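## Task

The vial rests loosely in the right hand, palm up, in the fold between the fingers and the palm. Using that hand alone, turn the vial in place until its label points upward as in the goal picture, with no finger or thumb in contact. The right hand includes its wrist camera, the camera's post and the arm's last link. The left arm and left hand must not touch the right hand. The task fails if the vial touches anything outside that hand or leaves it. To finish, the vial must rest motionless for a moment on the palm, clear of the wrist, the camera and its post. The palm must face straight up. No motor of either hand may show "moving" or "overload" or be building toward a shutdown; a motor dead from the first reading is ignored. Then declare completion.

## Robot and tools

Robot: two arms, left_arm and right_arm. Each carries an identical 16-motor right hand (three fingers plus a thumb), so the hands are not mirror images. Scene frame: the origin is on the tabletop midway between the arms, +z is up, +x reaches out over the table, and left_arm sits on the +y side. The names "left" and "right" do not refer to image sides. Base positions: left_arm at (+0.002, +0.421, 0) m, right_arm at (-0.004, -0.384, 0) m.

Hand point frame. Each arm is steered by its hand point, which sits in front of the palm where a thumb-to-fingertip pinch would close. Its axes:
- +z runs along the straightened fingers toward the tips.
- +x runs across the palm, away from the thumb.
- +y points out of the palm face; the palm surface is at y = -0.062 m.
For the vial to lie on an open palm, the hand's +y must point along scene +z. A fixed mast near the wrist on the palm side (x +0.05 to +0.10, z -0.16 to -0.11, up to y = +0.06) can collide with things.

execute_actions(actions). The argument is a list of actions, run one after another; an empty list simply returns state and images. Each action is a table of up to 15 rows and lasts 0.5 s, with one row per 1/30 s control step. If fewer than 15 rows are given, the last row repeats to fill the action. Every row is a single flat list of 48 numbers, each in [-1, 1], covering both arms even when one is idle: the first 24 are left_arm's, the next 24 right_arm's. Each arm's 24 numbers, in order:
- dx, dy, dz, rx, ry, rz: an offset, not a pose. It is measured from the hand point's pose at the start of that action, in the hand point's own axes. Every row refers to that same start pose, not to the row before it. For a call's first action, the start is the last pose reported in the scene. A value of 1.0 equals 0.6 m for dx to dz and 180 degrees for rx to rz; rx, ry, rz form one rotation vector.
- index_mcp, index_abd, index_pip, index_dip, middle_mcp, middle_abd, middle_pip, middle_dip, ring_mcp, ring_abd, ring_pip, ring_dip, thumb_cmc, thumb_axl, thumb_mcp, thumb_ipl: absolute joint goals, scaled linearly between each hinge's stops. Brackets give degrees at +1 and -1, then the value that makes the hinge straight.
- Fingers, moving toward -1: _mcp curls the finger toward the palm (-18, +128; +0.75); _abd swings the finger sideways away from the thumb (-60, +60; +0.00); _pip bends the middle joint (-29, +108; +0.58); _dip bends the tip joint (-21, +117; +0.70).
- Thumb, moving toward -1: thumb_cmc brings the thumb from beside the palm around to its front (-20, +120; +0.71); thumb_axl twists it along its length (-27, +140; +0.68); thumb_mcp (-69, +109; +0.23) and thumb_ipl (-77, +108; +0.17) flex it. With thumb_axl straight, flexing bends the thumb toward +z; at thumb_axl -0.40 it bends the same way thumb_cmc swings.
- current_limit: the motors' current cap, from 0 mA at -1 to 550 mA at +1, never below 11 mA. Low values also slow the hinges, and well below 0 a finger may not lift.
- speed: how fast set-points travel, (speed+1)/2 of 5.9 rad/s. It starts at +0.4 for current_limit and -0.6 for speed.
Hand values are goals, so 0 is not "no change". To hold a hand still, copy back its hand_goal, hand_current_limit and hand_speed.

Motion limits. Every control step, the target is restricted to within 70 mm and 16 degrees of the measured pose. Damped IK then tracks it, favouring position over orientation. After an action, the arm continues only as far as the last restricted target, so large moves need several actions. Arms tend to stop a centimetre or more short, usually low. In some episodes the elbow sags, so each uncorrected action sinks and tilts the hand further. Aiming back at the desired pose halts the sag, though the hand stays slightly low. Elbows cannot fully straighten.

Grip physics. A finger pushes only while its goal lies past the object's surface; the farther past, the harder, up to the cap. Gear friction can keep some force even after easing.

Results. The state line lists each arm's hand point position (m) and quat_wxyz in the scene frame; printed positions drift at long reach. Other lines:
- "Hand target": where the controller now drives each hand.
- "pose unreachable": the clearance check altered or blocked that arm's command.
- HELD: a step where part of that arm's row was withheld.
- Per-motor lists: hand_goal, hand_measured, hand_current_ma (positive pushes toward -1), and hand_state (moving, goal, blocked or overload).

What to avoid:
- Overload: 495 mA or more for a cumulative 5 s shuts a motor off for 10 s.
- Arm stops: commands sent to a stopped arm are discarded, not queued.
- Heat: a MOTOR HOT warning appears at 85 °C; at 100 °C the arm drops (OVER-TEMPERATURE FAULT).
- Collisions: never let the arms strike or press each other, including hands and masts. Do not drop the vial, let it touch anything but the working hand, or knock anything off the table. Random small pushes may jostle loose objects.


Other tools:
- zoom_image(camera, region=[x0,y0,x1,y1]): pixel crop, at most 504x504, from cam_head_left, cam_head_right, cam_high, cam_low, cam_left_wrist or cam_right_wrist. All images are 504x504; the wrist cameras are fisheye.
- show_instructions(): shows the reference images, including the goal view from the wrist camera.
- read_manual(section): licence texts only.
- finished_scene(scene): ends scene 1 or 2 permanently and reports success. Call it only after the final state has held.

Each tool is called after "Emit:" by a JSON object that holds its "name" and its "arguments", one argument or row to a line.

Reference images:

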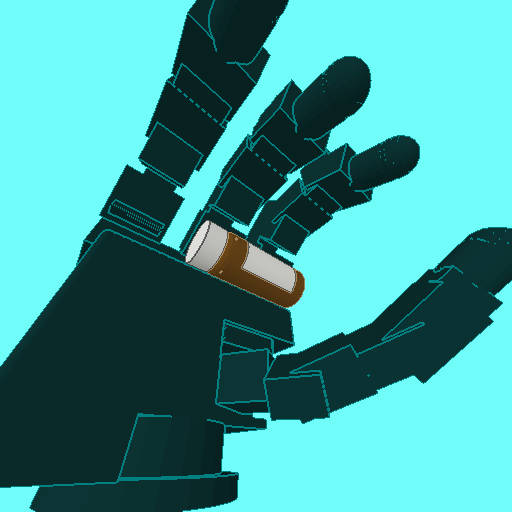

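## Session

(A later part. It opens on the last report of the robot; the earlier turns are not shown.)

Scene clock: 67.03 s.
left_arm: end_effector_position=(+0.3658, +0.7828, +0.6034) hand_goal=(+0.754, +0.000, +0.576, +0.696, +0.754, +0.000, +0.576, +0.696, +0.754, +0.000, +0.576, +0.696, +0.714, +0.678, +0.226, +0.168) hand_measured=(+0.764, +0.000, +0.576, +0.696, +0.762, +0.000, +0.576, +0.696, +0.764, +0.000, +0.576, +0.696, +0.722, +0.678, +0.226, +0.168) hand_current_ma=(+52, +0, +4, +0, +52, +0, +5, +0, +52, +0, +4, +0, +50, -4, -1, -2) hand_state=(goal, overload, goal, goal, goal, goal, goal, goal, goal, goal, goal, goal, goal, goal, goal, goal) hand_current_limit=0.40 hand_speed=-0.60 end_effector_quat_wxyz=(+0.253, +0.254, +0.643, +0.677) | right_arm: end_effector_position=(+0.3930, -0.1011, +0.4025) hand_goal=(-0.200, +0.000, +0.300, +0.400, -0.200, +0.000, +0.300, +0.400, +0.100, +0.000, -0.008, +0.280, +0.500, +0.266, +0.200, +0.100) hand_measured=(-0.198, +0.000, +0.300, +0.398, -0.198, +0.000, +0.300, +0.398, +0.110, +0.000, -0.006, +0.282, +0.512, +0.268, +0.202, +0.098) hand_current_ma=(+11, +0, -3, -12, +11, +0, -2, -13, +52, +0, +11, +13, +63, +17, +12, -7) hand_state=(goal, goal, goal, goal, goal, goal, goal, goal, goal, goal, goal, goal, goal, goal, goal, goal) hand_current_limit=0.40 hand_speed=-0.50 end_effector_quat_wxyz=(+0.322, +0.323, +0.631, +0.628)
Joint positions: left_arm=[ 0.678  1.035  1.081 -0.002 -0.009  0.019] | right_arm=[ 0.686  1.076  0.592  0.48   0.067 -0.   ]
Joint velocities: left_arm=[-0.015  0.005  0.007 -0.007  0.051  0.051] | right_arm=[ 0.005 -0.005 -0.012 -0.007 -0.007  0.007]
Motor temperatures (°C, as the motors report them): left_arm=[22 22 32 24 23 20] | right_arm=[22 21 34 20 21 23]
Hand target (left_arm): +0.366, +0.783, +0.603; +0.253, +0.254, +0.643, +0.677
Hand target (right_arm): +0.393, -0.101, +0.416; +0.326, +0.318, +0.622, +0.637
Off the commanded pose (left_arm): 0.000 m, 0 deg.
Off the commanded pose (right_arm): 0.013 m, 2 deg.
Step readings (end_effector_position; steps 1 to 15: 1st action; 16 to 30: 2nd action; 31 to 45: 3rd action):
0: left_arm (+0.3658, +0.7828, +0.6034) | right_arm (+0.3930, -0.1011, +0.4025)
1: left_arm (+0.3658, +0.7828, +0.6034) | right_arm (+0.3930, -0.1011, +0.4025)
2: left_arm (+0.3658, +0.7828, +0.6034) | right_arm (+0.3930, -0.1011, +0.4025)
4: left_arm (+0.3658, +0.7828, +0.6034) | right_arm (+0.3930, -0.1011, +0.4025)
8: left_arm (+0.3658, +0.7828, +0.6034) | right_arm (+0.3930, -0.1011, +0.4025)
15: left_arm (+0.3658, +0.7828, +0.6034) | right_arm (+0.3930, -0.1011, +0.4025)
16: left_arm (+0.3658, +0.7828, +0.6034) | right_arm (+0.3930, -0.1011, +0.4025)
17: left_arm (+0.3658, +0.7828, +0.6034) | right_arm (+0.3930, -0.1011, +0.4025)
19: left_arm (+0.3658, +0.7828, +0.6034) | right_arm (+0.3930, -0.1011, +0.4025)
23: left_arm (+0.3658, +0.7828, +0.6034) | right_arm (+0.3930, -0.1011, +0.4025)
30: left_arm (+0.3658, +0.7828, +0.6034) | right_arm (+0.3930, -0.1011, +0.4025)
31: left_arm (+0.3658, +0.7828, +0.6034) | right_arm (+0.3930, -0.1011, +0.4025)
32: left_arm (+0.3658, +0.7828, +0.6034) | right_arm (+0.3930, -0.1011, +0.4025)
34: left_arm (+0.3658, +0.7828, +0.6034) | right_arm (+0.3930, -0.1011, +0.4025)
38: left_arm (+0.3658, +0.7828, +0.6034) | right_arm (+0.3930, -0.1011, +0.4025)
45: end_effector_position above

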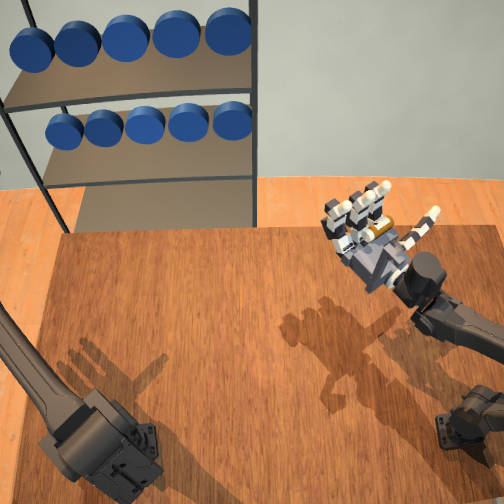

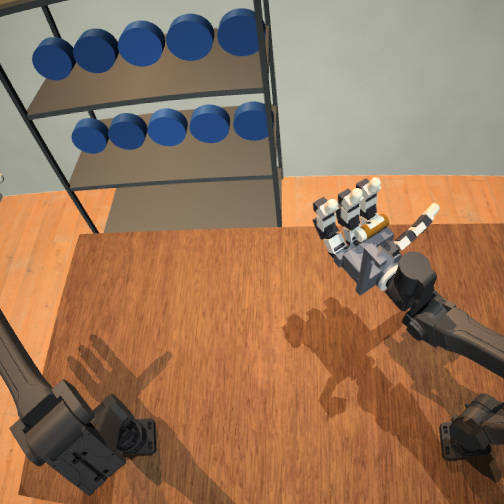

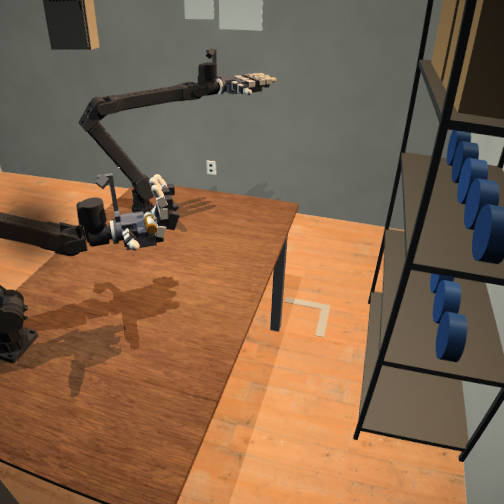

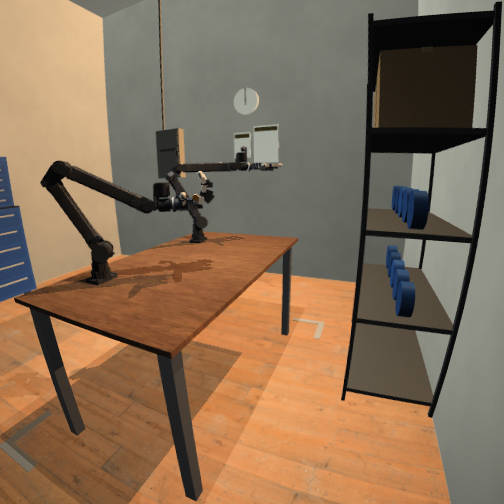

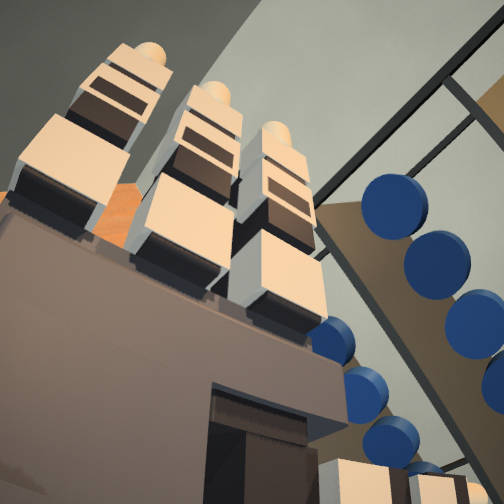

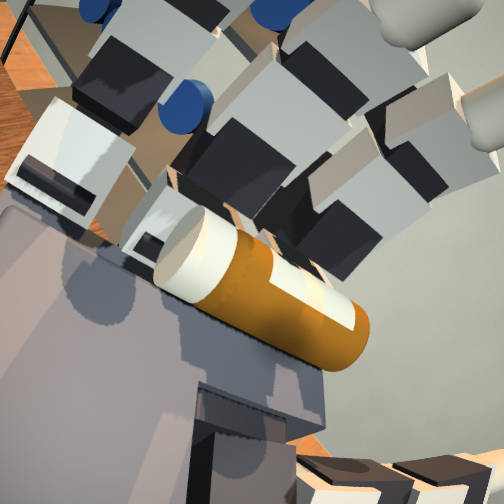

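Emit:
{"name": "execute_actions", "arguments": {
  "actions": [
    [[0,0,0,0,0,0,0.754,0,0.576,0.696,0.754,0,0.576,0.696,0.754,0,0.576,0.696,0.714,0.678,0.226,0.168,0.4,-0.6, 0,0.022,0,-0.009,0,0,-0.1,0,-0.74,-0.1,-0.1,0,-0.74,-0.1,0.1,0,-0.008,0.28,0.5,0.266,0.2,0.1,0.4,-0.1]],
    [[0,0,0,0,0,0,0.754,0,0.576,0.696,0.754,0,0.576,0.696,0.754,0,0.576,0.696,0.714,0.678,0.226,0.168,0.4,-0.6, 0,0.022,0,-0.009,0,0,-0.1,0,-0.74,-0.1,-0.1,0,-0.74,-0.1,0.1,0,-0.008,0.28,0.5,0.266,0.2,0.1,0.4,-0.1]],
    [[0,0,0,0,0,0,0.754,0,0.576,0.696,0.754,0,0.576,0.696,0.754,0,0.576,0.696,0.714,0.678,0.226,0.168,0.4,-0.6, 0,0.022,0,-0.009,0,0,-0.3,0,-0.74,-0.17,-0.3,0,-0.74,-0.17,0.1,0,-0.008,0.28,0.5,0.266,0.2,0.1,0.4,-0.3]],
    [[0,0,0,0,0,0,0.754,0,0.576,0.696,0.754,0,0.576,0.696,0.754,0,0.576,0.696,0.714,0.678,0.226,0.168,0.4,-0.6, 0,0.022,0,-0.009,0,0,-0.3,0,-0.74,-0.8,-0.3,0,-0.74,-0.8,0.1,0,-0.008,0.28,0.5,0.266,0.2,0.1,0.4,-0.3]],
    [[0,0,0,0,0,0,0.754,0,0.576,0.696,0.754,0,0.576,0.696,0.754,0,0.576,0.696,0.714,0.678,0.226,0.168,0.4,-0.6, 0,0.022,0,-0.009,0,0,0.15,0,-0.74,-0.8,0.15,0,-0.74,-0.8,0.1,0,-0.008,0.28,0.5,0.266,0.2,0.1,0.4,-0.3]],
    [[0,0,0,0,0,0,0.754,0,0.576,0.696,0.754,0,0.576,0.696,0.754,0,0.576,0.696,0.714,0.678,0.226,0.168,0.4,-0.6, 0,0.022,0,-0.009,0,0,0.15,0,-0.6,-0.1,0.15,0,-0.6,-0.1,0.1,0,-0.008,0.28,0.5,0.266,0.2,0.1,0.4,-0.3]],
    [[0,0,0,0,0,0,0.754,0,0.576,0.696,0.754,0,0.576,0.696,0.754,0,0.576,0.696,0.714,0.678,0.226,0.168,0.4,-0.6, 0,0.022,0,-0.009,0,0,0.15,0,-0.3,0.1,0.15,0,-0.3,0.1,0.1,0,-0.008,0.28,0.5,0.266,0.2,0.1,0.4,-0.3]],
    [[0,0,0,0,0,0,0.754,0,0.576,0.696,0.754,0,0.576,0.696,0.754,0,0.576,0.696,0.714,0.678,0.226,0.168,0.4,-0.6, 0,0.022,0,-0.009,0,0,0.7,0,-0.3,0.1,0.7,0,-0.3,0.1,0.5,0,-0.008,0.28,0.5,0.266,0.2,0.1,0.4,-0.3]],
    [[0,0,0,0,0,0,0.754,0,0.576,0.696,0.754,0,0.576,0.696,0.754,0,0.576,0.696,0.714,0.678,0.226,0.168,0.4,-0.6, 0,0.022,0,-0.009,0,0,0.7,0,-0.3,0.1,0.7,0,-0.3,0.1,0.5,0,-0.008,0.28,0.5,0.266,0.2,0.1,0.4,-0.3]]
  ]
}}

Scene clock: 72.17 s.
left_arm: end_effector_position=(+0.3658, +0.7828, +0.6034) hand_goal=(+0.754, +0.000, +0.576, +0.696, +0.754, +0.000, +0.576, +0.696, +0.754, +0.000, +0.576, +0.696, +0.714, +0.678, +0.226, +0.168) hand_measured=(+0.764, +0.000, +0.576, +0.696, +0.762, +0.000, +0.576, +0.696, +0.764, +0.000, +0.576, +0.696, +0.722, +0.678, +0.226, +0.168) hand_current_ma=(+52, +0, +4, +0, +52, +0, +5, +0, +52, +0, +4, +0, +50, -4, -1, -2) hand_state=(goal, overload, goal, goal, goal, goal, goal, goal, goal, goal, goal, goal, goal, goal, goal, goal) hand_current_limit=0.40 hand_speed=-0.60 end_effector_quat_wxyz=(+0.253, +0.254, +0.643, +0.677) | right_arm: end_effector_position=(+0.3930, -0.1011, +0.4025) hand_goal=(+0.700, +0.000, -0.300, +0.100, +0.700, +0.000, -0.300, +0.100, +0.500, +0.000, -0.008, +0.280, +0.500, +0.266, +0.200, +0.100) hand_measured=(+0.706, +0.000, -0.302, +0.098, +0.708, +0.000, -0.302, +0.096, +0.508, +0.000, -0.006, +0.282, +0.512, +0.268, +0.202, +0.098) hand_current_ma=(+43, +0, -6, -16, +44, +1, -6, -16, +44, +0, +10, +13, +63, +17, +12, -7) hand_state=(goal, goal, goal, goal, goal, goal, goal, goal, goal, goal, goal, goal, goal, goal, goal, goal) hand_current_limit=0.40 hand_speed=-0.30 end_effector_quat_wxyz=(+0.322, +0.323, +0.631, +0.628)
Joint positions: left_arm=[ 0.678  1.035  1.081 -0.002 -0.009  0.019] | right_arm=[ 0.686  1.076  0.592  0.48   0.067 -0.   ]
Joint velocities: left_arm=[-0.005  0.005 -0.007  0.002 -0.051 -0.066] | right_arm=[ 0.005 -0.005 -0.007 -0.017 -0.022  0.022]
Motor temperatures (°C, as the motors report them): left_arm=[22 22 32 24 23 20] | right_arm=[22 21 34 20 21 23]
Hand target (left_arm): +0.366, +0.783, +0.603; +0.253, +0.254, +0.643, +0.677
Hand target (right_arm): +0.393, -0.101, +0.416; +0.326, +0.318, +0.622, +0.637
Off the commanded pose (left_arm): 0.000 m, 0 deg.
Off the commanded pose (right_arm): 0.013 m, 2 deg.
Step readings (end_effector_position; steps 1 to 15: 1st action; 16 to 30: 2nd action; 31 to 45: 3rd action; 46 to 60: 4th action; 61 to 75: 5th action; 76 to 90: 6th action; 91 to 105: 7th action; 106 to 120: 8th action; 121 to 135: 9th action):
0: left_arm (+0.3658, +0.7828, +0.6034) | right_arm (+0.3930, -0.1011, +0.4025)
1: left_arm (+0.3658, +0.7828, +0.6034) | right_arm (+0.3930, -0.1011, +0.4025)
2: left_arm (+0.3658, +0.7828, +0.6034) | right_arm (+0.3930, -0.1011, +0.4025)
4: left_arm (+0.3658, +0.7828, +0.6034) | right_arm (+0.3930, -0.1011, +0.4025)
8: left_arm (+0.3658, +0.7828, +0.6034) | right_arm (+0.3930, -0.1011, +0.4025)
15: left_arm (+0.3658, +0.7828, +0.6034) | right_arm (+0.3930, -0.1011, +0.4025)
16: left_arm (+0.3658, +0.7828, +0.6034) | right_arm (+0.3930, -0.1011, +0.4025)
17: left_arm (+0.3658, +0.7828, +0.6034) | right_arm (+0.3930, -0.1011, +0.4025)
19: left_arm (+0.3658, +0.7828, +0.6034) | right_arm (+0.3930, -0.1011, +0.4025)
23: left_arm (+0.3658, +0.7828, +0.6034) | right_arm (+0.3930, -0.1011, +0.4025)
30: left_arm (+0.3658, +0.7828, +0.6034) | right_arm (+0.3930, -0.1011, +0.4025)
31: left_arm (+0.3658, +0.7828, +0.6034) | right_arm (+0.3930, -0.1011, +0.4025)
32: left_arm (+0.3658, +0.7828, +0.6034) | right_arm (+0.3930, -0.1011, +0.4025)
34: left_arm (+0.3658, +0.7828, +0.6034) | right_arm (+0.3930, -0.1011, +0.4025)
38: left_arm (+0.3658, +0.7828, +0.6034) | right_arm (+0.3930, -0.1011, +0.4025)
45: left_arm (+0.3658, +0.7828, +0.6034) | right_arm (+0.3930, -0.1011, +0.4025)
46: left_arm (+0.3658, +0.7828, +0.6034) | right_arm (+0.3930, -0.1011, +0.4025)
47: left_arm (+0.3658, +0.7828, +0.6034) | right_arm (+0.3930, -0.1011, +0.4025)
49: left_arm (+0.3658, +0.7828, +0.6034) | right_arm (+0.3930, -0.1011, +0.4025)
53: left_arm (+0.3658, +0.7828, +0.6034) | right_arm (+0.3930, -0.1011, +0.4025)
60: left_arm (+0.3658, +0.7828, +0.6034) | right_arm (+0.3930, -0.1011, +0.4025)
61: left_arm (+0.3658, +0.7828, +0.6034) | right_arm (+0.3930, -0.1011, +0.4025)
62: left_arm (+0.3658, +0.7828, +0.6034) | right_arm (+0.3930, -0.1011, +0.4025)
64: left_arm (+0.3658, +0.7828, +0.6034) | right_arm (+0.3930, -0.1011, +0.4025)
68: left_arm (+0.3658, +0.7828, +0.6034) | right_arm (+0.3930, -0.1011, +0.4025)
75: left_arm (+0.3658, +0.7828, +0.6034) | right_arm (+0.3930, -0.1011, +0.4025)
76: left_arm (+0.3658, +0.7828, +0.6034) | right_arm (+0.3930, -0.1011, +0.4025)
77: left_arm (+0.3658, +0.7828, +0.6034) | right_arm (+0.3930, -0.1011, +0.4025)
79: left_arm (+0.3658, +0.7828, +0.6034) | right_arm (+0.3930, -0.1011, +0.4025)
83: left_arm (+0.3658, +0.7828, +0.6034) | right_arm (+0.3930, -0.1011, +0.4025)
90: left_arm (+0.3658, +0.7828, +0.6034) | right_arm (+0.3930, -0.1011, +0.4025)
91: left_arm (+0.3658, +0.7828, +0.6034) | right_arm (+0.3930, -0.1011, +0.4025)
92: left_arm (+0.3658, +0.7828, +0.6034) | right_arm (+0.3930, -0.1011, +0.4025)
94: left_arm (+0.3658, +0.7828, +0.6034) | right_arm (+0.3930, -0.1011, +0.4025)
98: left_arm (+0.3658, +0.7828, +0.6034) | right_arm (+0.3930, -0.1011, +0.4025)
105: left_arm (+0.3658, +0.7828, +0.6034) | right_arm (+0.3930, -0.1011, +0.4025)
106: left_arm (+0.3658, +0.7828, +0.6034) | right_arm (+0.3930, -0.1011, +0.4025)
107: left_arm (+0.3658, +0.7828, +0.6034) | right_arm (+0.3930, -0.1011, +0.4025)
109: left_arm (+0.3658, +0.7828, +0.6034) | right_arm (+0.3930, -0.1011, +0.4025)
113: left_arm (+0.3658, +0.7828, +0.6034) | right_arm (+0.3930, -0.1011, +0.4025)
120: left_arm (+0.3658, +0.7828, +0.6034) | right_arm (+0.3930, -0.1011, +0.4025)
121: left_arm (+0.3658, +0.7828, +0.6034) | right_arm (+0.3930, -0.1011, +0.4025)
122: left_arm (+0.3658, +0.7828, +0.6034) | right_arm (+0.3930, -0.1011, +0.4025)
124: left_arm (+0.3658, +0.7828, +0.6034) | right_arm (+0.3930, -0.1011, +0.4025)
128: left_arm (+0.3658, +0.7828, +0.6034) | right_arm (+0.3930, -0.1011, +0.4025)
135: end_effector_position above

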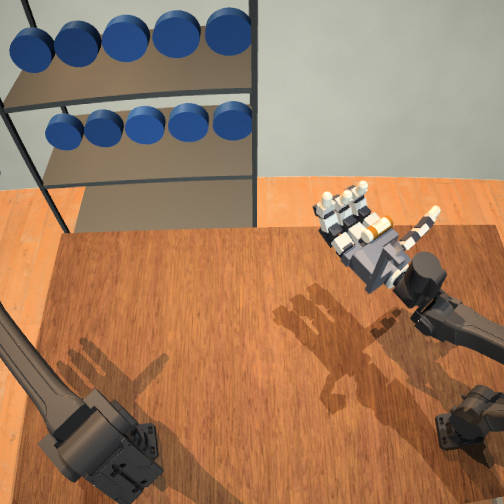

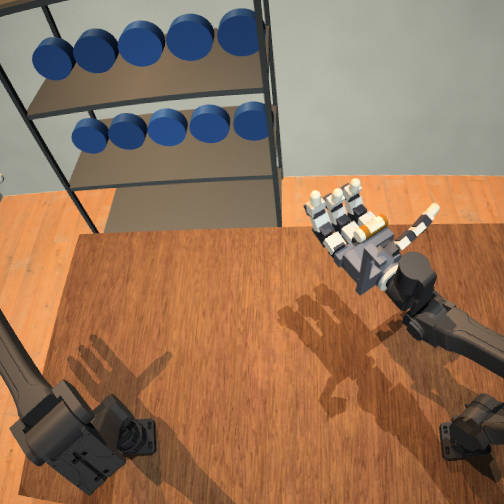

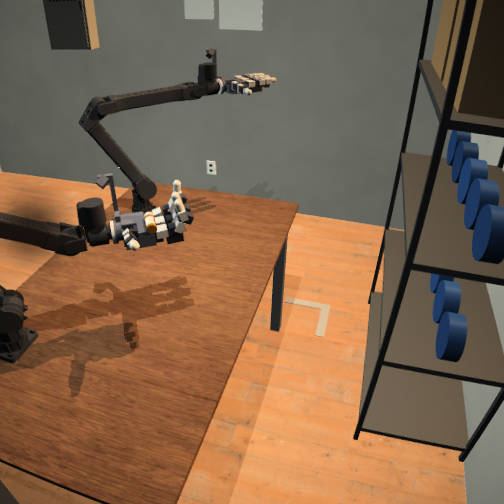

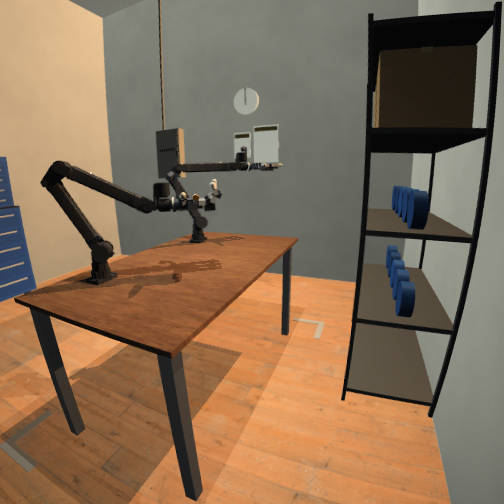

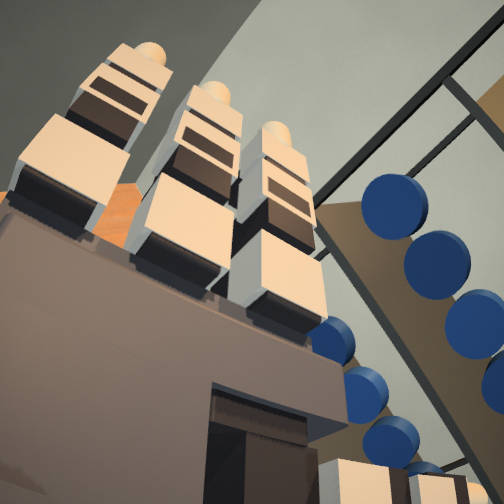

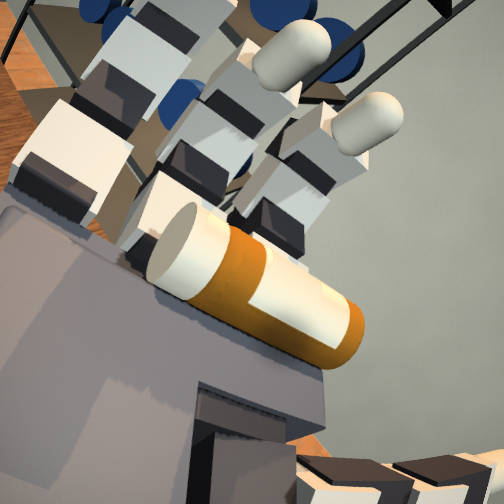

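Emit:
{"name": "execute_actions", "arguments": {
  "actions": [
    [[0,0,0,0,0,0,0.754,0,0.576,0.696,0.754,0,0.576,0.696,0.754,0,0.576,0.696,0.714,0.678,0.226,0.168,0.4,-0.6, 0,0.022,0,-0.009,0,0,0.95,0,-0.6,0.1,0.95,0,-0.6,0.1,0.5,0,-0.008,0.28,0.5,0.266,0.2,0.1,0.4,-0.5]],
    [[0,0,0,0,0,0,0.754,0,0.576,0.696,0.754,0,0.576,0.696,0.754,0,0.576,0.696,0.714,0.678,0.226,0.168,0.4,-0.6, 0,0.022,0,-0.009,0,0,0.95,0,-0.6,0.1,0.95,0,-0.6,0.1,0.5,0,-0.008,0.28,0.5,0.266,0.2,0.1,0.4,-0.5]]
  ]
}}

Emit:
{"name": "zoom_image", "arguments": {
  "camera": "cam_high",
  "region": [90, 170, 210, 270]
}}

Scene clock: 73.37 s.
left_arm: end_effector_position=(+0.3658, +0.7828, +0.6034) hand_goal=(+0.754, +0.000, +0.576, +0.696, +0.754, +0.000, +0.576, +0.696, +0.754, +0.000, +0.576, +0.696, +0.714, +0.678, +0.226, +0.168) hand_measured=(+0.764, +0.000, +0.576, +0.696, +0.762, +0.000, +0.576, +0.696, +0.764, +0.000, +0.576, +0.696, +0.722, +0.678, +0.226, +0.168) hand_current_ma=(+52, +0, +4, +0, +52, +0, +5, +0, +52, +0, +4, +0, +50, -4, -1, -2) hand_state=(goal, overload, goal, goal, goal, goal, goal, goal, goal, goal, goal, goal, goal, goal, goal, goal) hand_current_limit=0.40 hand_speed=-0.60 end_effector_quat_wxyz=(+0.253, +0.254, +0.643, +0.677) | right_arm: end_effector_position=(+0.3930, -0.1011, +0.4025) hand_goal=(+0.950, +0.000, -0.600, +0.100, +0.950, +0.000, -0.600, +0.100, +0.500, +0.000, -0.008, +0.280, +0.500, +0.266, +0.200, +0.100) hand_measured=(+0.956, +0.000, -0.596, +0.098, +0.958, +0.000, -0.596, +0.096, +0.508, +0.000, -0.006, +0.282, +0.512, +0.268, +0.202, +0.098) hand_current_ma=(+39, +0, +26, -15, +40, +1, +26, -16, +45, +0, +10, +13, +63, +17, +12, -7) hand_state=(goal, goal, goal, goal, goal, goal, goal, goal, goal, goal, goal, goal, goal, goal, goal, goal) hand_current_limit=0.40 hand_speed=-0.50 end_effector_quat_wxyz=(+0.322, +0.323, +0.631, +0.628)
Joint positions: left_arm=[ 0.678  1.035  1.081 -0.002 -0.009  0.019] | right_arm=[ 0.686  1.076  0.592  0.48   0.067 -0.   ]
Joint velocities: left_arm=[-0.005 -0.015 -0.002 -0.002  0.037  0.007] | right_arm=[ 0.024  0.005  0.002  0.002 -0.022  0.007]
Motor temperatures (°C, as the motors report them): left_arm=[22 22 32 24 23 20] | right_arm=[22 21 34 20 21 23]
Hand target (left_arm): +0.366, +0.783, +0.603; +0.253, +0.254, +0.643, +0.677
Hand target (right_arm): +0.393, -0.101, +0.416; +0.326, +0.318, +0.622, +0.637
Off the commanded pose (left_arm): 0.000 m, 0 deg.
Off the commanded pose (right_arm): 0.013 m, 2 deg.
Step readings (end_effector_position; steps 1 to 15: 1st action; 16 to 30: 2nd action):
0: left_arm (+0.3658, +0.7828, +0.6034) | right_arm (+0.3930, -0.1011, +0.4025)
1: left_arm (+0.3658, +0.7828, +0.6034) | right_arm (+0.3930, -0.1011, +0.4025)
2: left_arm (+0.3658, +0.7828, +0.6034) | right_arm (+0.3930, -0.1011, +0.4025)
4: left_arm (+0.3658, +0.7828, +0.6034) | right_arm (+0.3930, -0.1011, +0.4025)
8: left_arm (+0.3658, +0.7828, +0.6034) | right_arm (+0.3930, -0.1011, +0.4025)
15: left_arm (+0.3658, +0.7828, +0.6034) | right_arm (+0.3930, -0.1011, +0.4025)
16: left_arm (+0.3658, +0.7828, +0.6034) | right_arm (+0.3930, -0.1011, +0.4025)
17: left_arm (+0.3658, +0.7828, +0.6034) | right_arm (+0.3930, -0.1011, +0.4025)
19: left_arm (+0.3658, +0.7828, +0.6034) | right_arm (+0.3930, -0.1011, +0.4025)
23: left_arm (+0.3658, +0.7828, +0.6034) | right_arm (+0.3930, -0.1011, +0.4025)
30: end_effector_position above

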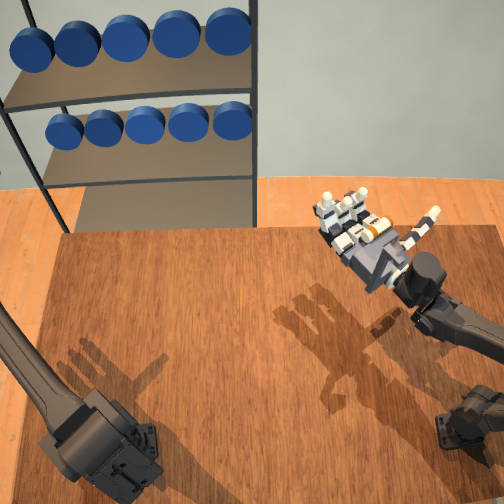

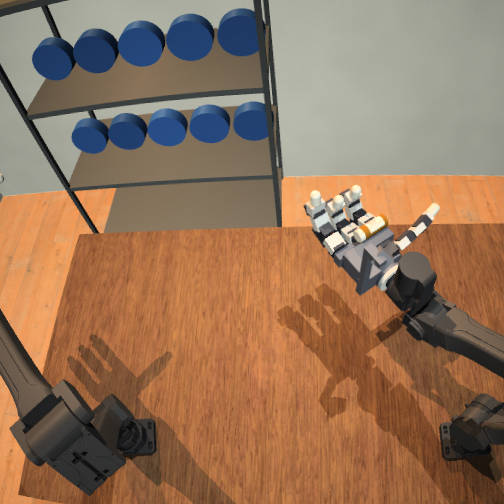

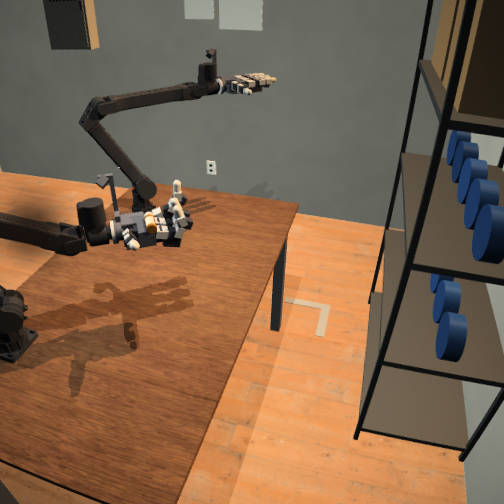

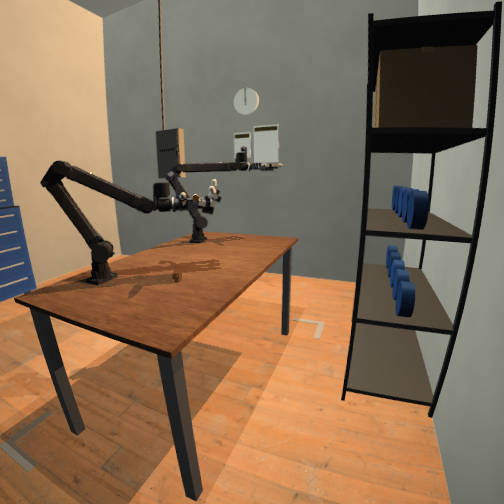

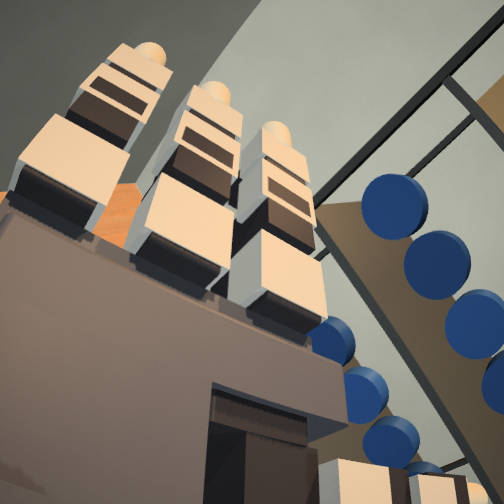

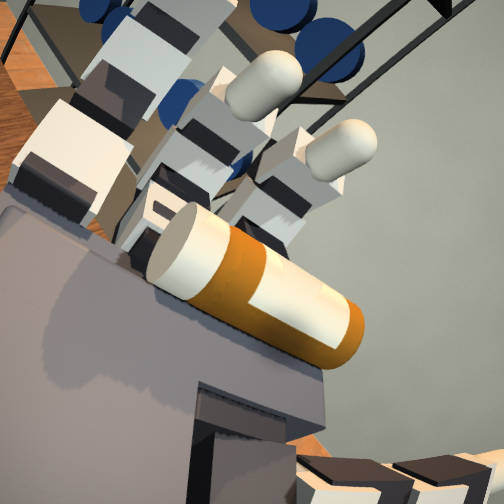

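Region (90, 170, 210, 270) of cam_high's 504x504 image, scaled by 4.200, with more detail than that image has.

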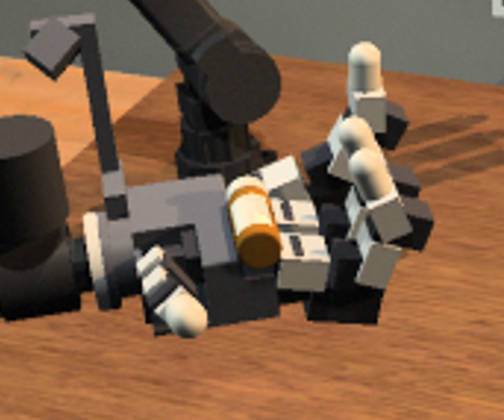

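Emit:
{"name": "finished_scene", "arguments": {
  "scene": 1
}}

The scene is finished: the task was done.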